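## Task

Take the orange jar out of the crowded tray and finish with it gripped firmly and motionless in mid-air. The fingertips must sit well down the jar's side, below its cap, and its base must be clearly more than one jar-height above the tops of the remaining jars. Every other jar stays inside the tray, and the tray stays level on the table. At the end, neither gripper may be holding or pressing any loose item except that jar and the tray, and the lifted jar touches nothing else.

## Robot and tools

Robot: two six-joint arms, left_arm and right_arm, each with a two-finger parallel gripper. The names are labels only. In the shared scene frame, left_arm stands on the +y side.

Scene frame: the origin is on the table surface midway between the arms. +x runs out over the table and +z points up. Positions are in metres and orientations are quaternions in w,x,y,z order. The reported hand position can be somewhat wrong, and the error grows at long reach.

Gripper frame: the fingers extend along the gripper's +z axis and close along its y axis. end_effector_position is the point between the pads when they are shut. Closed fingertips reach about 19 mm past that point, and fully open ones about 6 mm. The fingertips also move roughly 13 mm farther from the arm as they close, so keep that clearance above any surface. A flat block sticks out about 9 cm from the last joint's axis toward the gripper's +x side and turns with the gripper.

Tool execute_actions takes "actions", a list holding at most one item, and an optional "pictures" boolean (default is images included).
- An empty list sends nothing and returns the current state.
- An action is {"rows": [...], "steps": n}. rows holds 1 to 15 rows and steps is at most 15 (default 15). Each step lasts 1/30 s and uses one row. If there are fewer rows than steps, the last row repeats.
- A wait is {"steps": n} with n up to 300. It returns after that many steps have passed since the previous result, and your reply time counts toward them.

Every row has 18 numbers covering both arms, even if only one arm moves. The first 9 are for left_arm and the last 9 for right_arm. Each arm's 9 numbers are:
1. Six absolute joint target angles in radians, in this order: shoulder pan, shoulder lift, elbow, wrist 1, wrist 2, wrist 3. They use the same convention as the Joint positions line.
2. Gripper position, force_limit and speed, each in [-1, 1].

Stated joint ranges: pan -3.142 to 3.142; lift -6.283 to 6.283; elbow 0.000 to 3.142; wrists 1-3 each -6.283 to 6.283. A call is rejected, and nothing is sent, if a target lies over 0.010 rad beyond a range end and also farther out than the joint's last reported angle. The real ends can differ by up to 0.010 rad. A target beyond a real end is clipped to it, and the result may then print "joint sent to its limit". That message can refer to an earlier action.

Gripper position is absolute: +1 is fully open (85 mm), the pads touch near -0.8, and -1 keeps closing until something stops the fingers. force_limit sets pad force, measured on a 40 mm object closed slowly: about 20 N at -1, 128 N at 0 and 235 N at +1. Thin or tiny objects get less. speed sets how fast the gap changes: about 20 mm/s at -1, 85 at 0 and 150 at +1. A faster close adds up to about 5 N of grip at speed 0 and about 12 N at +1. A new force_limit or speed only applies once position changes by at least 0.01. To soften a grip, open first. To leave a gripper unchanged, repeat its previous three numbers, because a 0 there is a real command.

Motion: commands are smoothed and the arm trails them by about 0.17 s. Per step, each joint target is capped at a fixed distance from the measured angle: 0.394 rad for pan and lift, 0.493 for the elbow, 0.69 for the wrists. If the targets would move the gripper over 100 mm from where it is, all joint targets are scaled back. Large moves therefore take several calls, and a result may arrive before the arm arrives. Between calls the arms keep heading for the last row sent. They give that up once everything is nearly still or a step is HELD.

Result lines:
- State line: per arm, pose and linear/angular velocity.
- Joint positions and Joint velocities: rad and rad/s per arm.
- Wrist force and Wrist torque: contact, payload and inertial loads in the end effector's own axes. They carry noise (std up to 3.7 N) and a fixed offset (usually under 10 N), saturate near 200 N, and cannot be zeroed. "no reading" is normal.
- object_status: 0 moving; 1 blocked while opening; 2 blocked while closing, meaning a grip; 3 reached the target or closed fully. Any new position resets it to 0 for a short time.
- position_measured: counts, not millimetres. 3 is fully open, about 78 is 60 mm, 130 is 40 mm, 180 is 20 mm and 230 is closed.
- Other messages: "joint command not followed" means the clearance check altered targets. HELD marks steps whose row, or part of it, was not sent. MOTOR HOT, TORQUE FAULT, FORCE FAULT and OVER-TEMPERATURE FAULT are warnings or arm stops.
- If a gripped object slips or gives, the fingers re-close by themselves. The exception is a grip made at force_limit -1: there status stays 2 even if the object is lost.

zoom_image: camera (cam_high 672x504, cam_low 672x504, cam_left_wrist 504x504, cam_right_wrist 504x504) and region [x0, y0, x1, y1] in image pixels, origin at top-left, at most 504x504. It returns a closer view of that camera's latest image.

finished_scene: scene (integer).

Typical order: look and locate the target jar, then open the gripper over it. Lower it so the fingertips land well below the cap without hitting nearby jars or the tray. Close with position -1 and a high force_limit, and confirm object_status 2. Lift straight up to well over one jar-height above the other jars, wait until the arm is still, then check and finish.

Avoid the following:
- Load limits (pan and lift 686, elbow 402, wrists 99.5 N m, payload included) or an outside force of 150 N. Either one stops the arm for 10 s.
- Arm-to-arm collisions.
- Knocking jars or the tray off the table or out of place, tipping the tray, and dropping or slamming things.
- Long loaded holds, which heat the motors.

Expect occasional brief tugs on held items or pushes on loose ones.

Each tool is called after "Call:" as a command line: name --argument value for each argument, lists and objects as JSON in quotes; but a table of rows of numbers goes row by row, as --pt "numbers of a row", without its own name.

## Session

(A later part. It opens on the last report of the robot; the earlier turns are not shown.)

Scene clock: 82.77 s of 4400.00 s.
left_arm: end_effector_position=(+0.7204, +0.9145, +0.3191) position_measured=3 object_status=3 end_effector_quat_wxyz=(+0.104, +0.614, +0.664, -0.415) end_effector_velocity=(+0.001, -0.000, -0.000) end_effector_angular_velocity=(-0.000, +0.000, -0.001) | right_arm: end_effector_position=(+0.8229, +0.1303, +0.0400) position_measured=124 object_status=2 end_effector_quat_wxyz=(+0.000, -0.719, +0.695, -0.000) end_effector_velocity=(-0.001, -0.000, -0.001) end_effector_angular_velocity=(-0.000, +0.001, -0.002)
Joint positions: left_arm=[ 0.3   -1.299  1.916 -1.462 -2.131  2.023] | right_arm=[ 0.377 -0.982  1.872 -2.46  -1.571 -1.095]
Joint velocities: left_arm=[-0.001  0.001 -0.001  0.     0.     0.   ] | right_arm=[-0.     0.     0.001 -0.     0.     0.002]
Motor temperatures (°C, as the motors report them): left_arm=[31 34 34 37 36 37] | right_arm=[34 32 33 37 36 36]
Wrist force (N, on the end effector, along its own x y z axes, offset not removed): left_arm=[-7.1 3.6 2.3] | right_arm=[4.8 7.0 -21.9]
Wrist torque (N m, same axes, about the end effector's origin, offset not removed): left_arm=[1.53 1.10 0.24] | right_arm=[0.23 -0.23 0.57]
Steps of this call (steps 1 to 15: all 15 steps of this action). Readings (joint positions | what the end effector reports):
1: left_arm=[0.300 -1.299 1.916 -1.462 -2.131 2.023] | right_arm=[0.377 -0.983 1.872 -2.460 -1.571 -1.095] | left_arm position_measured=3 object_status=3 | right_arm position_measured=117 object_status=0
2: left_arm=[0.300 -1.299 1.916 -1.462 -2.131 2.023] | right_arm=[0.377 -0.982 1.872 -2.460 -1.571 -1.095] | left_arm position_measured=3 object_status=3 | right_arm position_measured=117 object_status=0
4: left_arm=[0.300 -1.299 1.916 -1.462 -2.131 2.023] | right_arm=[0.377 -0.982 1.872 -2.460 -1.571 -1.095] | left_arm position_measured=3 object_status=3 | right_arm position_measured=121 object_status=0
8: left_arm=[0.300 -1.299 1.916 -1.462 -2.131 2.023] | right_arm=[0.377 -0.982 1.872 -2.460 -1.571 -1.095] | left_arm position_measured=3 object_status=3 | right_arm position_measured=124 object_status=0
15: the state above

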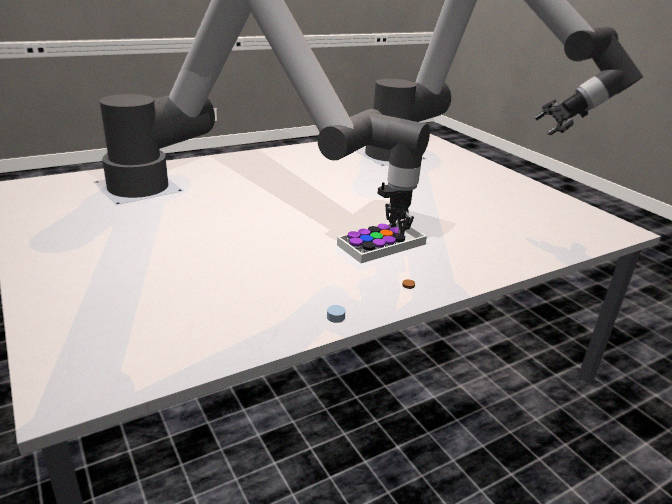

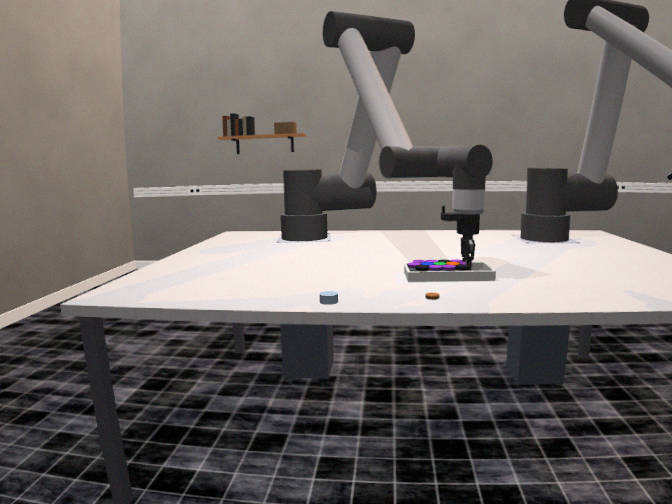

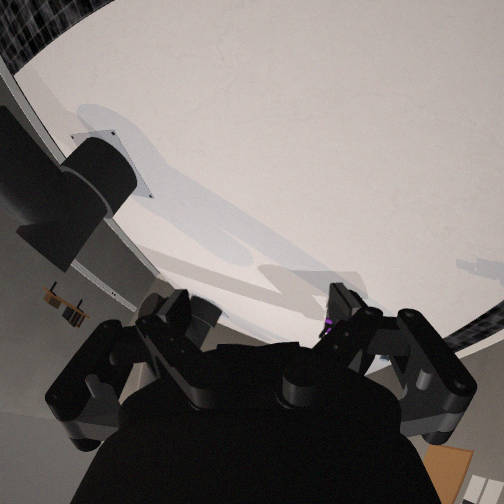

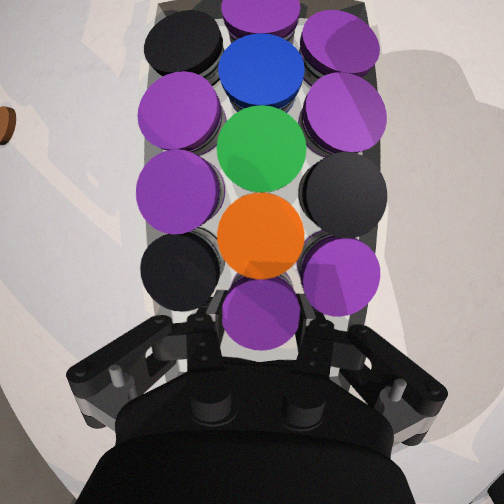

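Call:
execute_actions --actions '[{"rows":[[0.3,-1.299,1.916,-1.462,-2.131,2.023,1,0,0,0.3768,-0.9841,1.8711,-2.4578,-1.5708,-1.095,-1,-0.8,-0.5],[0.3,-1.299,1.916,-1.462,-2.131,2.023,1,0,0,0.3768,-0.9841,1.8711,-2.4578,-1.5708,-1.095,-1,-0.8,-0.5],[0.3,-1.299,1.916,-1.462,-2.131,2.023,1,0,0,0.3768,-0.9841,1.8711,-2.4578,-1.5708,-1.095,-1,-0.8,-0.5],[0.3,-1.299,1.916,-1.462,-2.131,2.023,1,0,0,0.3768,-0.9841,1.8711,-2.4578,-1.5708,-1.095,-1,-0.8,-0.5],[0.3,-1.299,1.916,-1.462,-2.131,2.023,1,0,0,0.386,-0.9783,1.8594,-2.4519,-1.5708,-1.086,-1,-0.8,-0.5],[0.3,-1.299,1.916,-1.462,-2.131,2.023,1,0,0,0.386,-0.9783,1.8594,-2.4519,-1.5708,-1.086,-1,-0.8,-0.5],[0.3,-1.299,1.916,-1.462,-2.131,2.023,1,0,0,0.395,-0.9724,1.8477,-2.4461,-1.5708,-1.076,-1,-0.8,-0.5],[0.3,-1.299,1.916,-1.462,-2.131,2.023,1,0,0,0.395,-0.9724,1.8477,-2.4461,-1.5708,-1.076,-1,-0.8,-0.5],[0.3,-1.299,1.916,-1.462,-2.131,2.023,1,0,0,0.4045,-0.9666,1.836,-2.4402,-1.5708,-1.067,-1,-0.8,-0.5]]}]' --pictures false

Call:
execute_actions --actions '[{"steps":12}]'

Call:
zoom_image --camera "cam_high" --region '[330, 190, 440, 270]'

Scene clock: 92.60 s of 4400.00 s.
left_arm: end_effector_position=(+0.7204, +0.9145, +0.3191) position_measured=3 object_status=3 end_effector_quat_wxyz=(+0.104, +0.614, +0.664, -0.415) end_effector_velocity=(+0.001, +0.000, +0.000) end_effector_angular_velocity=(+0.000, -0.001, +0.000) | right_arm: end_effector_position=(+0.8223, +0.1589, +0.0413) position_measured=124 object_status=2 end_effector_quat_wxyz=(-0.000, -0.719, +0.695, +0.000) end_effector_velocity=(-0.002, +0.051, +0.001) end_effector_angular_velocity=(+0.001, -0.000, +0.001)
Joint positions: left_arm=[ 0.3   -1.299  1.916 -1.462 -2.131  2.023] | right_arm=[ 0.399 -0.97   1.842 -2.443 -1.571 -1.072]
Joint velocities: left_arm=[-0.    -0.    -0.001 -0.    -0.    -0.   ] | right_arm=[ 0.04   0.024 -0.051  0.026  0.001  0.038]
Motor temperatures (°C, as the motors report them): left_arm=[31 34 34 37 36 37] | right_arm=[34 32 33 37 36 36]
Wrist force (N, on the end effector, along its own x y z axes, offset not removed): left_arm=[-9.3 7.6 2.2] | right_arm=[-2.0 1.8 0.6]
Wrist torque (N m, same axes, about the end effector's origin, offset not removed): left_arm=[2.26 1.40 0.40] | right_arm=[0.45 0.84 0.66]
Steps of this call (steps 1 to 15: the robot went on to your last target; steps 16 to 90: nothing new was sent; then 6.33 s passed at rest; steps 91 to 105: all 15 steps of this action). Readings (joint positions | what the end effector reports):
91: left_arm=[0.300 -1.299 1.916 -1.462 -2.131 2.023] | right_arm=[0.377 -0.982 1.872 -2.460 -1.571 -1.095] | left_arm position_measured=3 object_status=3 | right_arm position_measured=124 object_status=2
92: left_arm=[0.300 -1.299 1.916 -1.462 -2.131 2.023] | right_arm=[0.377 -0.982 1.872 -2.460 -1.571 -1.095] | left_arm position_measured=3 object_status=3 | right_arm position_measured=124 object_status=2
94: left_arm=[0.300 -1.299 1.916 -1.462 -2.131 2.023] | right_arm=[0.377 -0.983 1.872 -2.459 -1.571 -1.095] | left_arm position_measured=3 object_status=3 | right_arm position_measured=124 object_status=2
98: left_arm=[0.300 -1.299 1.916 -1.462 -2.131 2.023] | right_arm=[0.381 -0.981 1.866 -2.456 -1.571 -1.091] | left_arm position_measured=3 object_status=3 | right_arm position_measured=124 object_status=2
105: the state above

Scene clock: 93.00 s of 4400.00 s.
left_arm: end_effector_position=(+0.7204, +0.9145, +0.3191) position_measured=3 object_status=3 end_effector_quat_wxyz=(+0.104, +0.614, +0.664, -0.415) end_effector_velocity=(+0.000, -0.000, +0.001) end_effector_angular_velocity=(+0.000, -0.002, -0.000) | right_arm: end_effector_position=(+0.8220, +0.1650, +0.0415) position_measured=124 object_status=2 end_effector_quat_wxyz=(-0.000, -0.719, +0.695, +0.000) end_effector_velocity=(-0.001, +0.002, -0.001) end_effector_angular_velocity=(-0.000, +0.001, -0.001)
Joint positions: left_arm=[ 0.3   -1.299  1.916 -1.462 -2.131  2.023] | right_arm=[ 0.404 -0.967  1.836 -2.44  -1.571 -1.067]
Joint velocities: left_arm=[-0.    -0.001 -0.    -0.001 -0.     0.   ] | right_arm=[ 0.002  0.001 -0.001  0.001  0.     0.002]
Motor temperatures (°C, as the motors report them): left_arm=[31 34 34 37 36 37] | right_arm=[34 32 33 37 36 36]
Wrist force (N, on the end effector, along its own x y z axes, offset not removed): left_arm=[-7.5 3.4 5.8] | right_arm=[1.7 3.9 5.2]
Wrist torque (N m, same axes, about the end effector's origin, offset not removed): left_arm=[1.37 1.18 0.23] | right_arm=[0.84 0.11 0.57]
Steps of this call (steps 1 to 12: the robot went on to your last target). Readings (joint positions | what the end effector reports):
1: left_arm=[0.300 -1.299 1.916 -1.462 -2.131 2.023] | right_arm=[0.401 -0.969 1.841 -2.443 -1.571 -1.071] | left_arm position_measured=3 object_status=3 | right_arm position_measured=124 object_status=2
2: left_arm=[0.300 -1.299 1.916 -1.462 -2.131 2.023] | right_arm=[0.402 -0.968 1.840 -2.442 -1.571 -1.070] | left_arm position_measured=3 object_status=3 | right_arm position_measured=124 object_status=2
4: left_arm=[0.300 -1.299 1.916 -1.462 -2.131 2.023] | right_arm=[0.403 -0.968 1.838 -2.441 -1.571 -1.069] | left_arm position_measured=3 object_status=3 | right_arm position_measured=124 object_status=2
8: left_arm=[0.300 -1.299 1.916 -1.462 -2.131 2.023] | right_arm=[0.404 -0.967 1.837 -2.441 -1.571 -1.068] | left_arm position_measured=3 object_status=3 | right_arm position_measured=124 object_status=2
12: the state above

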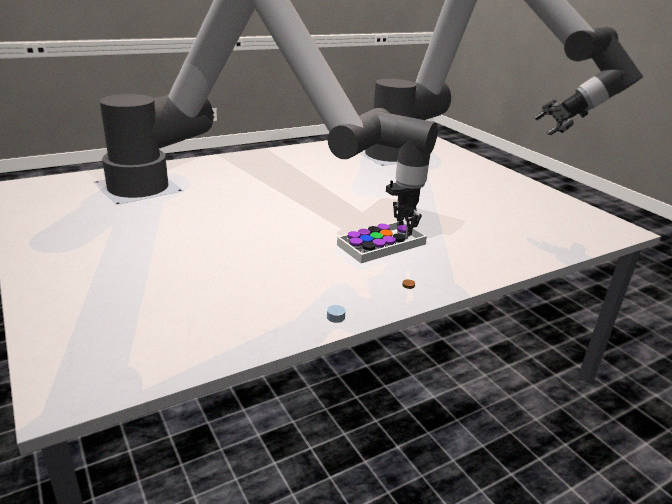

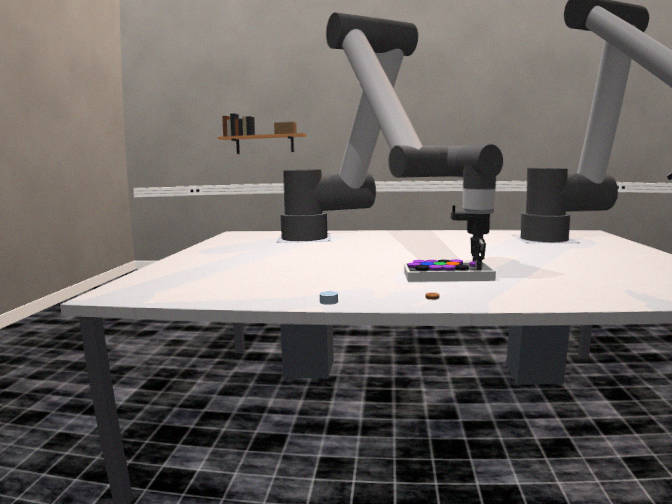

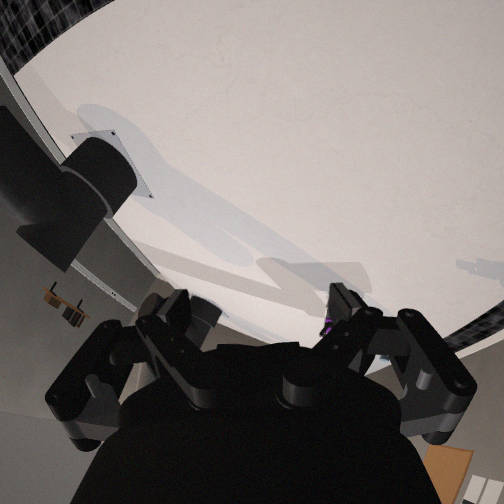

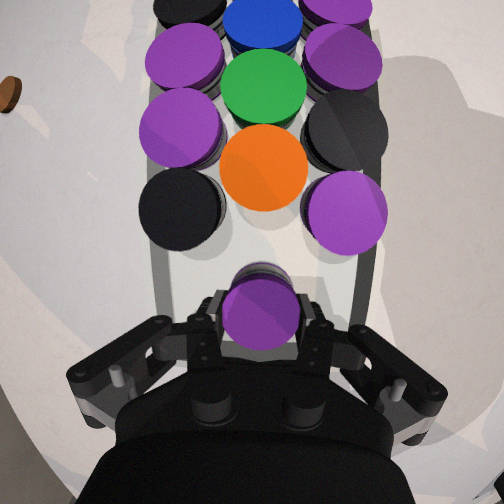

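Region (330, 190, 440, 270) of cam_high's 672x504 image, scaled by 4.582, with more detail than that image has; it fills the top 367 rows of this view, and the rest is white.

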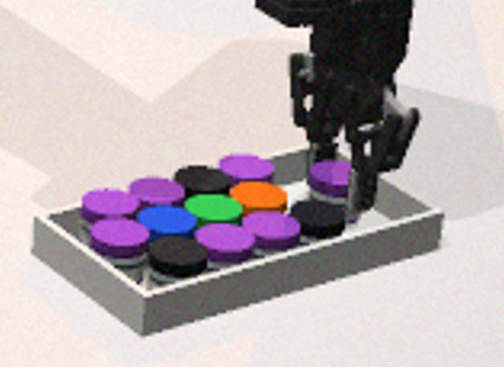

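Call:
execute_actions --actions '[{"rows":[[0.3,-1.299,1.916,-1.462,-2.131,2.023,1,0,0,0.4045,-0.9657,1.8363,-2.4414,-1.5708,-1.067,0.2,-0.8,0]],"steps":10}]' --pictures false

Call:
execute_actions --actions '[{"rows":[[0.3,-1.299,1.916,-1.462,-2.131,2.023,1,0,0,0.4045,-1.007,1.822,-2.3858,-1.5708,-1.067,0.2,-0.8,0]],"steps":12}]' --pictures false

Call:
execute_actions --actions '[{"rows":[[0.3,-1.299,1.916,-1.462,-2.131,2.023,1,0,0,0.3297,-1.0426,1.916,-2.4442,-1.5708,-2.712,-0.8,-0.8,0]]}]' --pictures false

Call:
execute_actions --actions '[{"steps":25}]'

Call:
zoom_image --camera "cam_low" --region '[400, 220, 500, 290]'

Scene clock: 107.00 s of 4400.00 s.
left_arm: end_effector_position=(+0.7204, +0.9145, +0.3191) position_measured=3 object_status=3 end_effector_quat_wxyz=(+0.104, +0.614, +0.664, -0.415) end_effector_velocity=(+0.001, +0.001, +0.001) end_effector_angular_velocity=(+0.001, -0.002, -0.000) | right_arm: end_effector_position=(+0.8221, +0.1653, +0.0408) position_measured=104 object_status=0 end_effector_quat_wxyz=(+0.000, -0.719, +0.695, -0.000) end_effector_velocity=(+0.001, -0.001, -0.001) end_effector_angular_velocity=(-0.002, -0.003, +0.000)
Joint positions: left_arm=[ 0.3   -1.299  1.916 -1.462 -2.131  2.023] | right_arm=[ 0.405 -0.966  1.836 -2.441 -1.571 -1.067]
Joint velocities: left_arm=[ 0.    -0.    -0.002 -0.     0.    -0.   ] | right_arm=[ 0.     0.001  0.    -0.003 -0.003 -0.   ]
Motor temperatures (°C, as the motors report them): left_arm=[31 34 34 37 36 37] | right_arm=[34 32 33 37 36 36]
Wrist force (N, on the end effector, along its own x y z axes, offset not removed): left_arm=[-10.5 7.5 3.9] | right_arm=[1.1 2.4 0.7]
Wrist torque (N m, same axes, about the end effector's origin, offset not removed): left_arm=[2.15 1.61 0.21] | right_arm=[0.53 0.29 0.51]
Steps of this call (steps 1 to 15: the robot went on to your last target; steps 16 to 90: nothing new was sent; then 10.67 s passed at rest; steps 91 to 100: all 10 steps of this action). Readings (joint positions | what the end effector reports):
91: left_arm=[0.300 -1.299 1.916 -1.462 -2.131 2.023] | right_arm=[0.405 -0.967 1.836 -2.440 -1.571 -1.067] | left_arm position_measured=3 object_status=3 | right_arm position_measured=124 object_status=0
92: left_arm=[0.300 -1.299 1.916 -1.462 -2.131 2.023] | right_arm=[0.405 -0.967 1.836 -2.440 -1.571 -1.067] | left_arm position_measured=3 object_status=3 | right_arm position_measured=124 object_status=0
94: left_arm=[0.300 -1.299 1.916 -1.462 -2.131 2.023] | right_arm=[0.405 -0.966 1.836 -2.440 -1.571 -1.067] | left_arm position_measured=3 object_status=3 | right_arm position_measured=117 object_status=0
98: left_arm=[0.300 -1.299 1.916 -1.462 -2.131 2.023] | right_arm=[0.405 -0.966 1.836 -2.441 -1.571 -1.067] | left_arm position_measured=3 object_status=3 | right_arm position_measured=105 object_status=0
100: the state above

Scene clock: 107.40 s of 4400.00 s.
left_arm: end_effector_position=(+0.7204, +0.9145, +0.3191) position_measured=3 object_status=3 end_effector_quat_wxyz=(+0.104, +0.614, +0.664, -0.415) end_effector_velocity=(+0.001, +0.000, +0.001) end_effector_angular_velocity=(+0.001, -0.001, +0.000) | right_arm: end_effector_position=(+0.8226, +0.1656, +0.0835) position_measured=104 object_status=3 end_effector_quat_wxyz=(+0.000, -0.719, +0.695, -0.000) end_effector_velocity=(-0.002, -0.001, +0.027) end_effector_angular_velocity=(-0.003, +0.002, +0.000)
Joint positions: left_arm=[ 0.3   -1.299  1.916 -1.462 -2.131  2.023] | right_arm=[ 0.405 -1.004  1.823 -2.39  -1.571 -1.067]
Joint velocities: left_arm=[ 0.     0.    -0.002 -0.     0.    -0.   ] | right_arm=[ 0.    -0.025 -0.007  0.035 -0.001  0.   ]
Motor temperatures (°C, as the motors report them): left_arm=[31 34 34 37 36 37] | right_arm=[34 32 33 37 36 36]
Wrist force (N, on the end effector, along its own x y z axes, offset not removed): left_arm=[-8.5 -1.4 3.2] | right_arm=[1.3 0.9 2.0]
Wrist torque (N m, same axes, about the end effector's origin, offset not removed): left_arm=[0.44 1.44 0.37] | right_arm=[0.21 0.22 0.59]
Steps of this call (steps 1 to 12: all 12 steps of this action). Readings (joint positions | what the end effector reports):
1: left_arm=[0.300 -1.299 1.916 -1.462 -2.131 2.023] | right_arm=[0.405 -0.966 1.836 -2.441 -1.571 -1.067] | left_arm position_measured=3 object_status=3 | right_arm position_measured=104 object_status=0
2: left_arm=[0.300 -1.299 1.916 -1.462 -2.131 2.023] | right_arm=[0.405 -0.967 1.835 -2.439 -1.571 -1.067] | left_arm position_measured=3 object_status=3 | right_arm position_measured=104 object_status=0
4: left_arm=[0.300 -1.299 1.916 -1.462 -2.131 2.023] | right_arm=[0.405 -0.981 1.831 -2.422 -1.571 -1.067] | left_arm position_measured=3 object_status=3 | right_arm position_measured=104 object_status=0
8: left_arm=[0.300 -1.299 1.916 -1.462 -2.131 2.023] | right_arm=[0.405 -0.998 1.825 -2.398 -1.571 -1.067] | left_arm position_measured=3 object_status=3 | right_arm position_measured=104 object_status=3
12: the state above

Scene clock: 107.90 s of 4400.00 s.
left_arm: end_effector_position=(+0.7204, +0.9145, +0.3191) position_measured=3 object_status=3 end_effector_quat_wxyz=(+0.104, +0.614, +0.664, -0.415) end_effector_velocity=(-0.001, -0.001, -0.001) end_effector_angular_velocity=(-0.000, +0.001, -0.001) | right_arm: end_effector_position=(+0.8242, +0.0768, +0.0753) position_measured=191 object_status=0 end_effector_quat_wxyz=(-0.000, +0.951, -0.311, +0.000) end_effector_velocity=(-0.002, -0.027, -0.004) end_effector_angular_velocity=(-0.003, +0.001, +2.770)
Joint positions: left_arm=[ 0.3   -1.299  1.916 -1.462 -2.131  2.023] | right_arm=[ 0.332 -1.041  1.912 -2.442 -1.571 -2.044]
Joint velocities: left_arm=[-0.    -0.     0.001 -0.    -0.     0.   ] | right_arm=[-0.022 -0.01   0.027 -0.014 -0.002 -2.792]
Motor temperatures (°C, as the motors report them): left_arm=[31 34 34 37 36 37] | right_arm=[34 32 33 37 36 36]
Wrist force (N, on the end effector, along its own x y z axes, offset not removed): left_arm=[-15.3 5.1 2.9] | right_arm=[0.5 3.2 1.7]
Wrist torque (N m, same axes, about the end effector's origin, offset not removed): left_arm=[1.67 2.66 0.31] | right_arm=[0.66 0.42 0.54]
Steps of this call (steps 1 to 15: all 15 steps of this action). Readings (joint positions | what the end effector reports):
1: left_arm=[0.300 -1.299 1.916 -1.462 -2.131 2.023] | right_arm=[0.405 -1.005 1.823 -2.389 -1.571 -1.067] | left_arm position_measured=3 object_status=3 | right_arm position_measured=104 object_status=0
2: left_arm=[0.300 -1.299 1.916 -1.462 -2.131 2.023] | right_arm=[0.402 -1.007 1.825 -2.390 -1.571 -1.069] | left_arm position_measured=3 object_status=3 | right_arm position_measured=104 object_status=0
4: left_arm=[0.300 -1.299 1.916 -1.462 -2.131 2.023] | right_arm=[0.379 -1.019 1.852 -2.408 -1.571 -1.115] | left_arm position_measured=3 object_status=3 | right_arm position_measured=111 object_status=0
8: left_arm=[0.300 -1.299 1.916 -1.462 -2.131 2.023] | right_arm=[0.347 -1.034 1.894 -2.431 -1.571 -1.387] | left_arm position_measured=3 object_status=3 | right_arm position_measured=138 object_status=0
15: the state above

Scene clock: 108.73 s of 4400.00 s.
left_arm: end_effector_position=(+0.7204, +0.9145, +0.3191) position_measured=3 object_status=3 end_effector_quat_wxyz=(+0.104, +0.614, +0.664, -0.415) end_effector_velocity=(+0.000, -0.001, +0.001) end_effector_angular_velocity=(-0.000, -0.001, -0.001) | right_arm: end_effector_position=(+0.8240, +0.0734, +0.0748) position_measured=229 object_status=3 end_effector_quat_wxyz=(+0.000, +1.000, +0.016, +0.000) end_effector_velocity=(+0.001, +0.000, +0.001) end_effector_angular_velocity=(+0.001, +0.000, +0.007)
Joint positions: left_arm=[ 0.3   -1.299  1.916 -1.462 -2.131  2.023] | right_arm=[ 0.33  -1.043  1.916 -2.444 -1.571 -2.711]
Joint velocities: left_arm=[-0.001 -0.    -0.     0.    -0.     0.001] | right_arm=[-0.    -0.    -0.001  0.001  0.001 -0.008]
Motor temperatures (°C, as the motors report them): left_arm=[31 34 34 37 36 37] | right_arm=[34 32 33 37 36 36]
Wrist force (N, on the end effector, along its own x y z axes, offset not removed): left_arm=[-12.4 1.6 -2.2] | right_arm=[1.3 5.2 3.9]
Wrist torque (N m, same axes, about the end effector's origin, offset not removed): left_arm=[1.10 2.08 0.28] | right_arm=[1.24 0.18 0.55]
Steps of this call (steps 1 to 25: the robot went on to your last target). Readings (joint positions | what the end effector reports):
1: left_arm=[0.300 -1.299 1.916 -1.462 -2.131 2.023] | right_arm=[0.332 -1.042 1.913 -2.443 -1.571 -2.138] | left_arm position_measured=3 object_status=3 | right_arm position_measured=199 object_status=0
2: left_arm=[0.300 -1.299 1.916 -1.462 -2.131 2.023] | right_arm=[0.331 -1.042 1.914 -2.443 -1.571 -2.232] | left_arm position_measured=3 object_status=3 | right_arm position_measured=206 object_status=0
4: left_arm=[0.300 -1.299 1.916 -1.462 -2.131 2.023] | right_arm=[0.331 -1.042 1.915 -2.443 -1.571 -2.408] | left_arm position_measured=3 object_status=3 | right_arm position_measured=220 object_status=0
8: left_arm=[0.300 -1.299 1.916 -1.462 -2.131 2.023] | right_arm=[0.330 -1.042 1.916 -2.444 -1.571 -2.606] | left_arm position_measured=3 object_status=3 | right_arm position_measured=229 object_status=0
25: the state above

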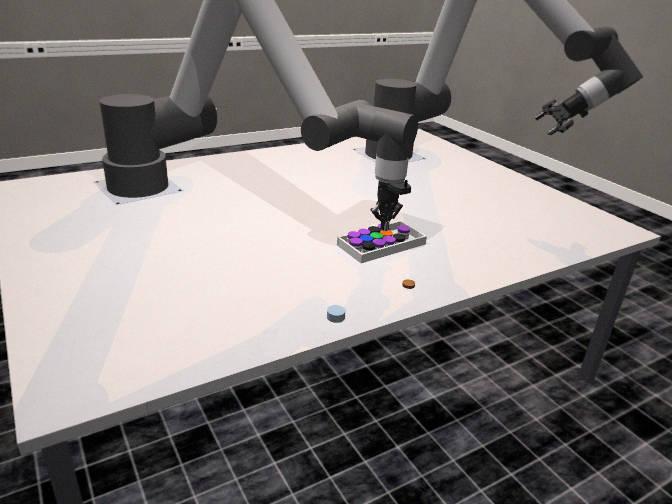

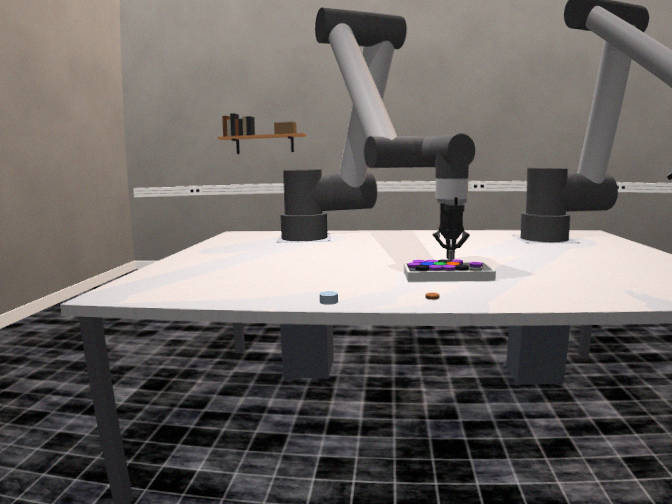

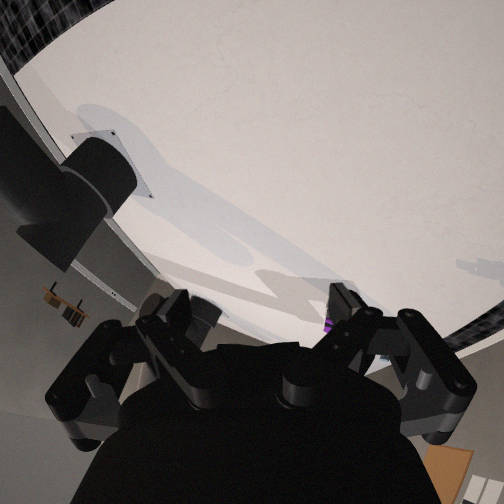

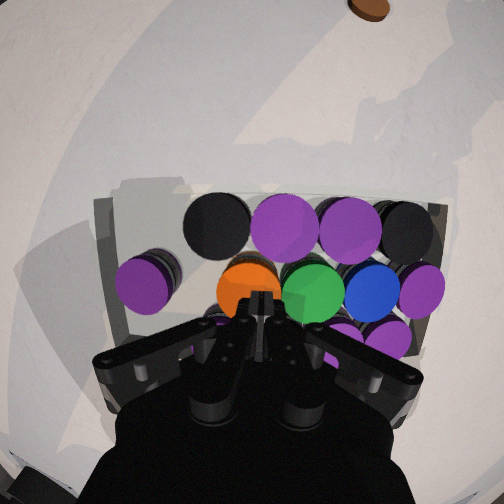

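Region (400, 220, 500, 290) of cam_low's 672x504 image, scaled by 5.040, with more detail than that image has; it fills the top 353 rows of this view, and the rest is white.

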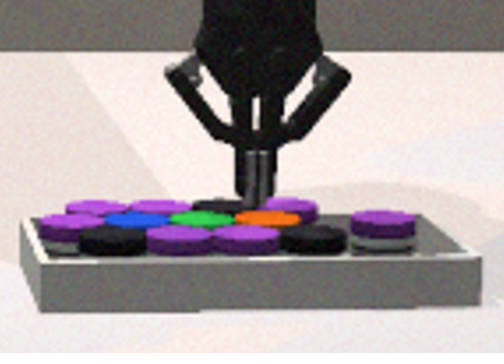

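Call:
execute_actions --actions '[{"rows":[[0.3,-1.299,1.916,-1.462,-2.131,2.023,1,0,0,0.3297,-1.035,1.9184,-2.4542,-1.5708,-2.712,-0.8,-0.8,0]]}]' --pictures false

Scene clock: 112.47 s of 4400.00 s.
left_arm: end_effector_position=(+0.7204, +0.9145, +0.3191) position_measured=3 object_status=3 end_effector_quat_wxyz=(+0.104, +0.614, +0.664, -0.415) end_effector_velocity=(+0.001, -0.000, +0.000) end_effector_angular_velocity=(+0.000, -0.000, +0.000) | right_arm: end_effector_position=(+0.8240, +0.0734, +0.0672) position_measured=229 object_status=3 end_effector_quat_wxyz=(-0.000, +1.000, +0.017, +0.000) end_effector_velocity=(-0.001, +0.000, -0.003) end_effector_angular_velocity=(+0.001, +0.003, +0.001)
Joint positions: left_arm=[ 0.3   -1.299  1.916 -1.462 -2.131  2.023] | right_arm=[ 0.33  -1.035  1.918 -2.454 -1.571 -2.712]
Joint velocities: left_arm=[-0.  0. -0. -0. -0. -0.] | right_arm=[ 0.     0.002  0.001 -0.001  0.002 -0.001]
Motor temperatures (°C, as the motors report them): left_arm=[31 34 34 37 36 37] | right_arm=[34 32 33 37 36 36]
Wrist force (N, on the end effector, along its own x y z axes, offset not removed): left_arm=[-9.9 4.7 2.2] | right_arm=[-1.9 0.0 0.3]
Wrist torque (N m, same axes, about the end effector's origin, offset not removed): left_arm=[1.61 1.56 0.37] | right_arm=[0.05 0.79 0.57]
Steps of this call (steps 1 to 30: the robot went on to your last target; steps 31 to 90: nothing new was sent; then 0.23 s passed at rest; steps 91 to 105: all 15 steps of this action). Readings (joint positions | what the end effector reports):
91: left_arm=[0.300 -1.299 1.916 -1.462 -2.131 2.023] | right_arm=[0.330 -1.043 1.916 -2.444 -1.571 -2.712] | left_arm position_measured=3 object_status=3 | right_arm position_measured=229 object_status=3
92: left_arm=[0.300 -1.299 1.916 -1.462 -2.131 2.023] | right_arm=[0.330 -1.042 1.916 -2.445 -1.571 -2.712] | left_arm position_measured=3 object_status=3 | right_arm position_measured=229 object_status=3
94: left_arm=[0.300 -1.299 1.916 -1.462 -2.131 2.023] | right_arm=[0.330 -1.040 1.917 -2.448 -1.571 -2.712] | left_arm position_measured=3 object_status=3 | right_arm position_measured=229 object_status=3
98: left_arm=[0.300 -1.299 1.916 -1.462 -2.131 2.023] | right_arm=[0.330 -1.037 1.918 -2.452 -1.571 -2.712] | left_arm position_measured=3 object_status=3 | right_arm position_measured=229 object_status=3
105: the state above

Call:
execute_actions --actions '[{"rows":[[0.3,-1.299,1.916,-1.462,-2.131,2.023,1,0,0,0.3297,-1.0331,1.919,-2.4567,-1.5708,-2.712,-0.8,-0.8,0]]}]' --pictures false

Scene clock: 116.30 s of 4400.00 s.
left_arm: end_effector_position=(+0.7204, +0.9145, +0.3191) position_measured=3 object_status=3 end_effector_quat_wxyz=(+0.104, +0.614, +0.664, -0.415) end_effector_velocity=(+0.000, +0.000, +0.000) end_effector_angular_velocity=(+0.000, -0.000, +0.001) | right_arm: end_effector_position=(+0.8242, +0.0735, +0.0653) position_measured=229 object_status=3 end_effector_quat_wxyz=(-0.000, +1.000, +0.017, +0.000) end_effector_velocity=(-0.000, -0.000, -0.001) end_effector_angular_velocity=(-0.000, +0.001, -0.001)
Joint positions: left_arm=[ 0.3   -1.299  1.916 -1.462 -2.131  2.023] | right_arm=[ 0.33  -1.033  1.919 -2.457 -1.571 -2.712]
Joint velocities: left_arm=[ 0.    -0.    -0.001  0.    -0.    -0.001] | right_arm=[-0.     0.001  0.     0.     0.     0.   ]
Motor temperatures (°C, as the motors report them): left_arm=[31 34 34 37 36 37] | right_arm=[34 32 33 37 36 36]
Wrist force (N, on the end effector, along its own x y z axes, offset not removed): left_arm=[-10.6 3.0 1.7] | right_arm=[-15.1 14.9 -72.2]
Wrist torque (N m, same axes, about the end effector's origin, offset not removed): left_arm=[1.21 1.85 0.26] | right_arm=[0.14 0.36 0.56]
Steps of this call (steps 1 to 15: the robot went on to your last target; steps 16 to 90: nothing new was sent; then 0.33 s passed at rest; steps 91 to 105: all 15 steps of this action). Readings (joint positions | what the end effector reports):
91: left_arm=[0.300 -1.299 1.916 -1.462 -2.131 2.023] | right_arm=[0.330 -1.035 1.918 -2.454 -1.571 -2.712] | left_arm position_measured=3 object_status=3 | right_arm position_measured=229 object_status=3
92: left_arm=[0.300 -1.299 1.916 -1.462 -2.131 2.023] | right_arm=[0.330 -1.035 1.918 -2.454 -1.571 -2.712] | left_arm position_measured=3 object_status=3 | right_arm position_measured=229 object_status=3
94: left_arm=[0.300 -1.299 1.916 -1.462 -2.131 2.023] | right_arm=[0.330 -1.034 1.919 -2.455 -1.571 -2.712] | left_arm position_measured=3 object_status=3 | right_arm position_measured=229 object_status=3
98: left_arm=[0.300 -1.299 1.916 -1.462 -2.131 2.023] | right_arm=[0.330 -1.034 1.919 -2.456 -1.571 -2.712] | left_arm position_measured=3 object_status=3 | right_arm position_measured=229 object_status=3
105: the state above

Call:
execute_actions --actions '[{"rows":[[0.3,-1.299,1.916,-1.462,-2.131,2.023,1,0,0,0.3297,-1.034,1.9187,-2.4555,-1.5708,-2.712,-0.8,-0.8,0]],"steps":10}]' --pictures false

Call:
execute_actions --actions '[{"rows":[[0.3,-1.299,1.916,-1.462,-2.131,2.023,1,0,0,0.3314,-1.03306,1.91686,-2.4546,-1.5708,-2.7103,-0.8,-0.8,0],[0.3,-1.299,1.916,-1.462,-2.131,2.023,1,0,0,0.3314,-1.03306,1.91686,-2.4546,-1.5708,-2.7103,-0.8,-0.8,0],[0.3,-1.299,1.916,-1.462,-2.131,2.023,1,0,0,0.3331,-1.03212,1.91502,-2.4537,-1.5708,-2.7086,-0.8,-0.8,0],[0.3,-1.299,1.916,-1.462,-2.131,2.023,1,0,0,0.3331,-1.03212,1.91502,-2.4537,-1.5708,-2.7086,-0.8,-0.8,0],[0.3,-1.299,1.916,-1.462,-2.131,2.023,1,0,0,0.3348,-1.03118,1.91319,-2.4528,-1.5708,-2.7069,-0.8,-0.8,0],[0.3,-1.299,1.916,-1.462,-2.131,2.023,1,0,0,0.3348,-1.03118,1.91319,-2.4528,-1.5708,-2.7069,-0.8,-0.8,0],[0.3,-1.299,1.916,-1.462,-2.131,2.023,1,0,0,0.3365,-1.03024,1.91135,-2.4519,-1.5708,-2.7052,-0.8,-0.8,0]]}]'

Scene clock: 124.07 s of 4400.00 s.
left_arm: end_effector_position=(+0.7204, +0.9145, +0.3191) position_measured=3 object_status=3 end_effector_quat_wxyz=(+0.104, +0.614, +0.664, -0.415) end_effector_velocity=(+0.001, -0.001, +0.001) end_effector_angular_velocity=(+0.000, -0.001, -0.001) | right_arm: end_effector_position=(+0.8238, +0.0733, +0.0652) position_measured=229 object_status=3 end_effector_quat_wxyz=(+0.000, +1.000, +0.017, -0.000) end_effector_velocity=(+0.001, +0.001, +0.002) end_effector_angular_velocity=(+0.000, -0.000, -0.001)
Joint positions: left_arm=[ 0.3   -1.299  1.916 -1.462 -2.131  2.023] | right_arm=[ 0.33  -1.034  1.919 -2.456 -1.571 -2.712]
Joint velocities: left_arm=[-0.001 -0.    -0.001 -0.    -0.    -0.   ] | right_arm=[ 0.    -0.001 -0.002  0.003  0.     0.001]
Motor temperatures (°C, as the motors report them): left_arm=[31 34 34 37 36 37] | right_arm=[34 32 33 37 36 36]
Wrist force (N, on the end effector, along its own x y z axes, offset not removed): left_arm=[-9.1 3.1 2.0] | right_arm=[-4.2 11.5 -75.1]
Wrist torque (N m, same axes, about the end effector's origin, offset not removed): left_arm=[1.42 1.39 0.25] | right_arm=[0.47 0.58 0.62]
Steps of this call (steps 1 to 15: the robot went on to your last target; steps 16 to 90: nothing new was sent; then 4.43 s passed at rest; steps 91 to 100: all 10 steps of this action). Readings (joint positions | what the end effector reports):
91: left_arm=[0.300 -1.299 1.916 -1.462 -2.131 2.023] | right_arm=[0.330 -1.033 1.919 -2.457 -1.571 -2.712] | left_arm position_measured=3 object_status=3 | right_arm position_measured=229 object_status=3
92: left_arm=[0.300 -1.299 1.916 -1.462 -2.131 2.023] | right_arm=[0.330 -1.033 1.919 -2.457 -1.571 -2.712] | left_arm position_measured=3 object_status=3 | right_arm position_measured=229 object_status=3
94: left_arm=[0.300 -1.299 1.916 -1.462 -2.131 2.023] | right_arm=[0.330 -1.033 1.919 -2.456 -1.571 -2.712] | left_arm position_measured=3 object_status=3 | right_arm position_measured=229 object_status=3
98: left_arm=[0.300 -1.299 1.916 -1.462 -2.131 2.023] | right_arm=[0.330 -1.034 1.919 -2.456 -1.571 -2.712] | left_arm position_measured=3 object_status=3 | right_arm position_measured=229 object_status=3
100: the state above

Scene clock: 124.57 s of 4400.00 s.
left_arm: end_effector_position=(+0.7204, +0.9145, +0.3191) position_measured=3 object_status=3 end_effector_quat_wxyz=(+0.104, +0.614, +0.664, -0.415) end_effector_velocity=(+0.000, -0.000, -0.001) end_effector_angular_velocity=(-0.000, +0.001, -0.000) | right_arm: end_effector_position=(+0.8238, +0.0806, +0.0656) position_measured=229 object_status=3 end_effector_quat_wxyz=(+0.000, +1.000, +0.017, -0.000) end_effector_velocity=(+0.002, +0.006, +0.001) end_effector_angular_velocity=(-0.000, -0.003, +0.000)
Joint positions: left_arm=[ 0.3   -1.299  1.916 -1.462 -2.131  2.023] | right_arm=[ 0.336 -1.03   1.912 -2.452 -1.571 -2.706]
Joint velocities: left_arm=[-0.     0.001 -0.     0.     0.     0.   ] | right_arm=[ 0.005  0.002 -0.007  0.001 -0.002  0.005]
Motor temperatures (°C, as the motors report them): left_arm=[31 34 34 37 36 37] | right_arm=[34 32 33 37 36 36]
Wrist force (N, on the end effector, along its own x y z axes, offset not removed): left_arm=[-8.3 1.9 4.1] | right_arm=[0.4 17.2 -47.0]
Wrist torque (N m, same axes, about the end effector's origin, offset not removed): left_arm=[1.13 1.36 0.36] | right_arm=[0.69 0.42 0.61]
Steps of this call (steps 1 to 15: all 15 steps of this action). Readings (joint positions | what the end effector reports):
1: left_arm=[0.300 -1.299 1.916 -1.462 -2.131 2.023] | right_arm=[0.330 -1.034 1.919 -2.456 -1.571 -2.712] | left_arm position_measured=3 object_status=3 | right_arm position_measured=229 object_status=3
2: left_arm=[0.300 -1.299 1.916 -1.462 -2.131 2.023] | right_arm=[0.330 -1.034 1.919 -2.455 -1.571 -2.712] | left_arm position_measured=3 object_status=3 | right_arm position_measured=229 object_status=3
4: left_arm=[0.300 -1.299 1.916 -1.462 -2.131 2.023] | right_arm=[0.330 -1.033 1.918 -2.455 -1.571 -2.711] | left_arm position_measured=3 object_status=3 | right_arm position_measured=229 object_status=3
8: left_arm=[0.300 -1.299 1.916 -1.462 -2.131 2.023] | right_arm=[0.333 -1.032 1.915 -2.454 -1.571 -2.709] | left_arm position_measured=3 object_status=3 | right_arm position_measured=229 object_status=3
15: the state above

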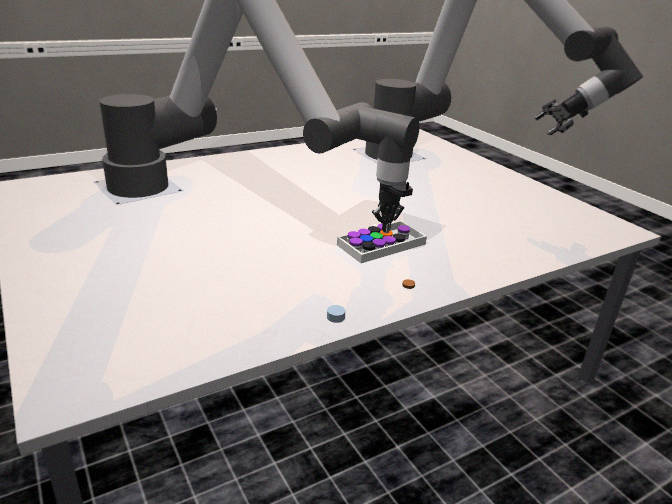

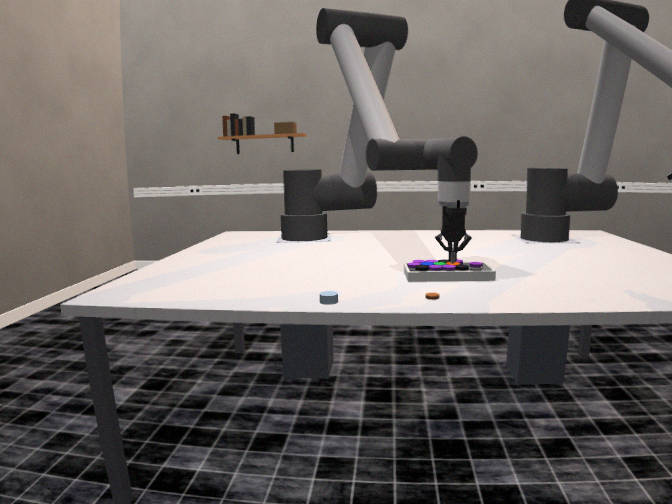

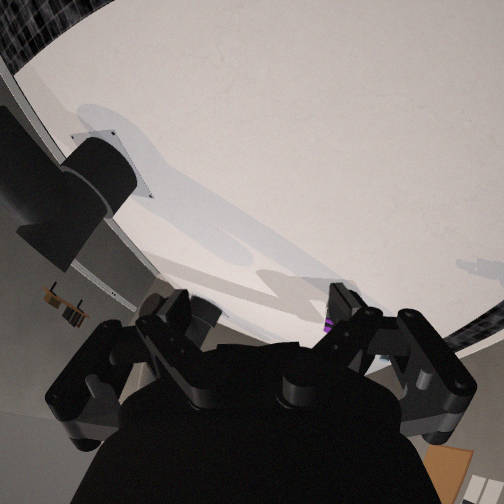

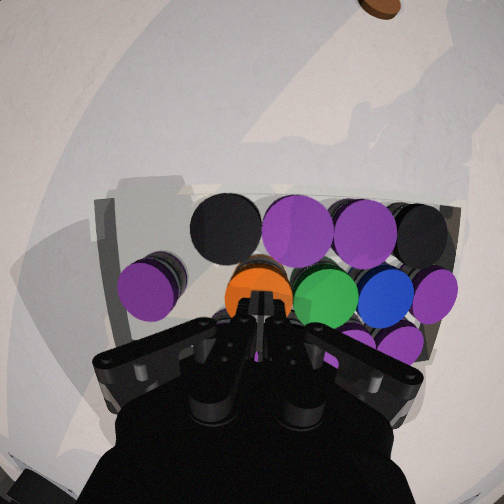

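Call:
execute_actions --actions '[{"rows":[[0.3,-1.299,1.916,-1.462,-2.131,2.023,1,0,0,0.3365,-1.0398,1.9083,-2.4393,-1.5708,-2.7052,-0.8,-0.8,0]],"steps":8}]' --pictures false

Call:
execute_actions --actions '[{"rows":[[0.3,-1.299,1.916,-1.462,-2.131,2.023,1,0,0,0.3719,-1.052,1.9407,-2.4595,-1.5708,-1.448,0.15,-0.8,0.5]]}]' --pictures false

Call:
execute_actions --actions '[{"steps":20}]'

Scene clock: 139.07 s of 4400.00 s.
left_arm: end_effector_position=(+0.7204, +0.9145, +0.3191) position_measured=3 object_status=3 end_effector_quat_wxyz=(+0.104, +0.614, +0.664, -0.415) end_effector_velocity=(+0.000, +0.000, +0.000) end_effector_angular_velocity=(+0.000, -0.001, +0.000) | right_arm: end_effector_position=(+0.8237, +0.0814, +0.0734) position_measured=229 object_status=3 end_effector_quat_wxyz=(+0.000, +1.000, +0.017, -0.000) end_effector_velocity=(-0.000, +0.000, +0.017) end_effector_angular_velocity=(+0.001, +0.000, +0.002)
Joint positions: left_arm=[ 0.3   -1.299  1.916 -1.462 -2.131  2.023] | right_arm=[ 0.337 -1.038  1.909 -2.442 -1.571 -2.705]
Joint velocities: left_arm=[ 0.  0. -0. -0.  0.  0.] | right_arm=[ 0.    -0.016 -0.005  0.021  0.001 -0.001]
Motor temperatures (°C, as the motors report them): left_arm=[31 34 34 37 36 37] | right_arm=[34 32 33 37 36 36]
Wrist force (N, on the end effector, along its own x y z axes, offset not removed): left_arm=[-9.8 2.9 6.3] | right_arm=[1.2 2.2 4.1]
Wrist torque (N m, same axes, about the end effector's origin, offset not removed): left_arm=[1.30 1.56 0.45] | right_arm=[0.60 0.27 0.64]
Steps of this call (steps 1 to 15: the robot went on to your last target; steps 16 to 90: nothing new was sent; then 11.23 s passed at rest; steps 91 to 98: all 8 steps of this action). Readings (joint positions | what the end effector reports):
91: left_arm=[0.300 -1.299 1.916 -1.462 -2.131 2.023] | right_arm=[0.337 -1.030 1.911 -2.452 -1.571 -2.705] | left_arm position_measured=3 object_status=3 | right_arm position_measured=229 object_status=3
92: left_arm=[0.300 -1.299 1.916 -1.462 -2.131 2.023] | right_arm=[0.337 -1.031 1.911 -2.451 -1.571 -2.705] | left_arm position_measured=3 object_status=3 | right_arm position_measured=229 object_status=3
94: left_arm=[0.300 -1.299 1.916 -1.462 -2.131 2.023] | right_arm=[0.337 -1.034 1.910 -2.447 -1.571 -2.705] | left_arm position_measured=3 object_status=3 | right_arm position_measured=229 object_status=3
98: the state above

Scene clock: 139.57 s of 4400.00 s.
left_arm: end_effector_position=(+0.7204, +0.9145, +0.3191) position_measured=3 object_status=3 end_effector_quat_wxyz=(+0.104, +0.614, +0.664, -0.415) end_effector_velocity=(-0.001, +0.000, +0.000) end_effector_angular_velocity=(-0.000, -0.000, +0.000) | right_arm: end_effector_position=(+0.7834, +0.1009, +0.0718) position_measured=116 object_status=0 end_effector_quat_wxyz=(+0.000, +0.902, -0.432, +0.000) end_effector_velocity=(-0.012, +0.005, -0.001) end_effector_angular_velocity=(+0.001, +0.001, -2.253)
Joint positions: left_arm=[ 0.3   -1.299  1.916 -1.462 -2.131  2.023] | right_arm=[ 0.371 -1.052  1.94  -2.459 -1.571 -1.743]
Joint velocities: left_arm=[ 0.    -0.001  0.001  0.    -0.     0.   ] | right_arm=[ 0.009 -0.004  0.009 -0.005  0.001  2.262]
Motor temperatures (°C, as the motors report them): left_arm=[31 34 34 37 36 37] | right_arm=[34 32 33 37 36 36]
Wrist force (N, on the end effector, along its own x y z axes, offset not removed): left_arm=[-13.4 2.0 3.0] | right_arm=[-0.9 6.5 1.9]
Wrist torque (N m, same axes, about the end effector's origin, offset not removed): left_arm=[1.15 2.35 0.28] | right_arm=[1.25 0.68 0.61]
Steps of this call (steps 1 to 15: all 15 steps of this action). Readings (joint positions | what the end effector reports):
1: left_arm=[0.300 -1.299 1.916 -1.462 -2.131 2.023] | right_arm=[0.337 -1.038 1.909 -2.441 -1.571 -2.705] | left_arm position_measured=3 object_status=3 | right_arm position_measured=229 object_status=0
2: left_arm=[0.300 -1.299 1.916 -1.462 -2.131 2.023] | right_arm=[0.338 -1.039 1.910 -2.442 -1.571 -2.703] | left_arm position_measured=3 object_status=3 | right_arm position_measured=229 object_status=0
4: left_arm=[0.300 -1.299 1.916 -1.462 -2.131 2.023] | right_arm=[0.350 -1.044 1.921 -2.448 -1.571 -2.657] | left_arm position_measured=3 object_status=3 | right_arm position_measured=220 object_status=0
8: left_arm=[0.300 -1.299 1.916 -1.462 -2.131 2.023] | right_arm=[0.364 -1.049 1.934 -2.455 -1.571 -2.385] | left_arm position_measured=3 object_status=3 | right_arm position_measured=182 object_status=0
15: the state above

Scene clock: 140.23 s of 4400.00 s.
left_arm: end_effector_position=(+0.7204, +0.9145, +0.3191) position_measured=3 object_status=3 end_effector_quat_wxyz=(+0.104, +0.614, +0.664, -0.415) end_effector_velocity=(-0.001, -0.000, -0.001) end_effector_angular_velocity=(-0.001, +0.001, +0.000) | right_arm: end_effector_position=(+0.7820, +0.1015, +0.0717) position_measured=110 object_status=3 end_effector_quat_wxyz=(+0.000, +0.829, -0.559, +0.000) end_effector_velocity=(-0.000, -0.000, -0.000) end_effector_angular_velocity=(-0.001, +0.001, -0.014)
Joint positions: left_arm=[ 0.3   -1.299  1.916 -1.462 -2.131  2.023] | right_arm=[ 0.372 -1.052  1.941 -2.459 -1.571 -1.45 ]
Joint velocities: left_arm=[ 0.    -0.     0.002  0.    -0.     0.   ] | right_arm=[-0.    -0.     0.     0.001 -0.001  0.014]
Motor temperatures (°C, as the motors report them): left_arm=[31 34 34 37 36 37] | right_arm=[34 32 33 37 36 36]
Wrist force (N, on the end effector, along its own x y z axes, offset not removed): left_arm=[-9.5 2.6 3.9] | right_arm=[1.3 3.3 0.8]
Wrist torque (N m, same axes, about the end effector's origin, offset not removed): left_arm=[1.18 1.59 0.28] | right_arm=[0.63 0.19 0.57]
Steps of this call (steps 1 to 20: the robot went on to your last target). Readings (joint positions | what the end effector reports):
1: left_arm=[0.300 -1.299 1.916 -1.462 -2.131 2.023] | right_arm=[0.371 -1.052 1.940 -2.459 -1.571 -1.675] | left_arm position_measured=3 object_status=3 | right_arm position_measured=113 object_status=0
2: left_arm=[0.300 -1.299 1.916 -1.462 -2.131 2.023] | right_arm=[0.371 -1.052 1.940 -2.459 -1.571 -1.623] | left_arm position_measured=3 object_status=3 | right_arm position_measured=111 object_status=0
4: left_arm=[0.300 -1.299 1.916 -1.462 -2.131 2.023] | right_arm=[0.371 -1.052 1.940 -2.459 -1.571 -1.551] | left_arm position_measured=3 object_status=3 | right_arm position_measured=110 object_status=0
8: left_arm=[0.300 -1.299 1.916 -1.462 -2.131 2.023] | right_arm=[0.372 -1.052 1.941 -2.459 -1.571 -1.484] | left_arm position_measured=3 object_status=3 | right_arm position_measured=110 object_status=0
20: the state above

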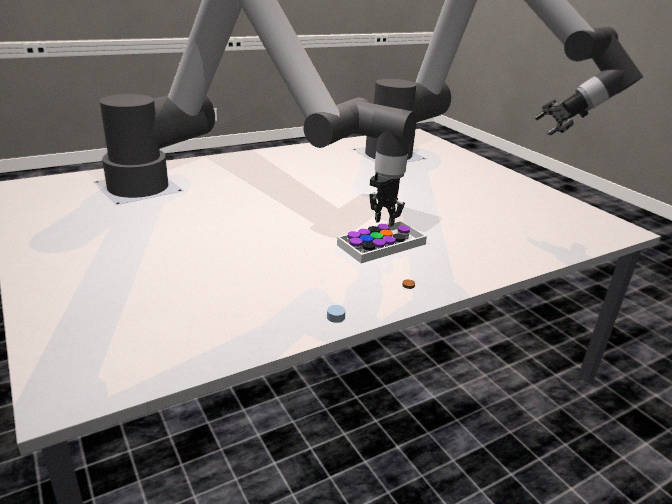

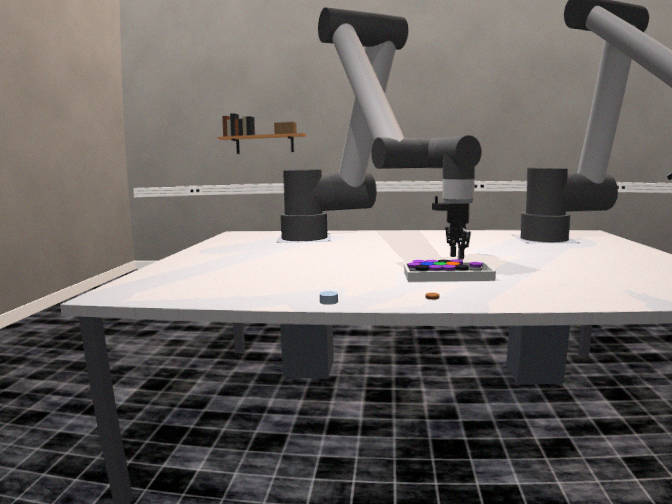

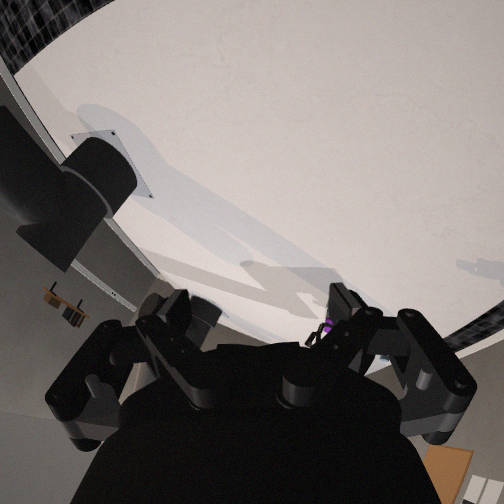

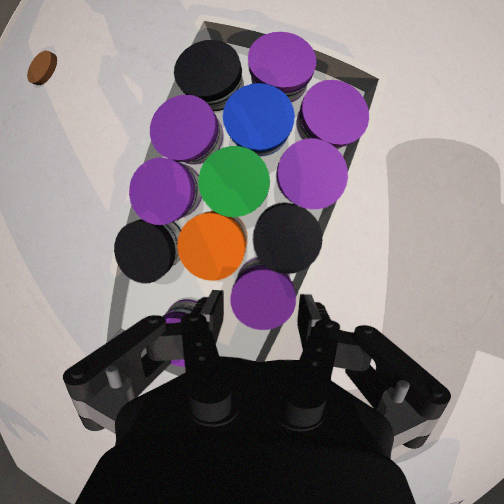

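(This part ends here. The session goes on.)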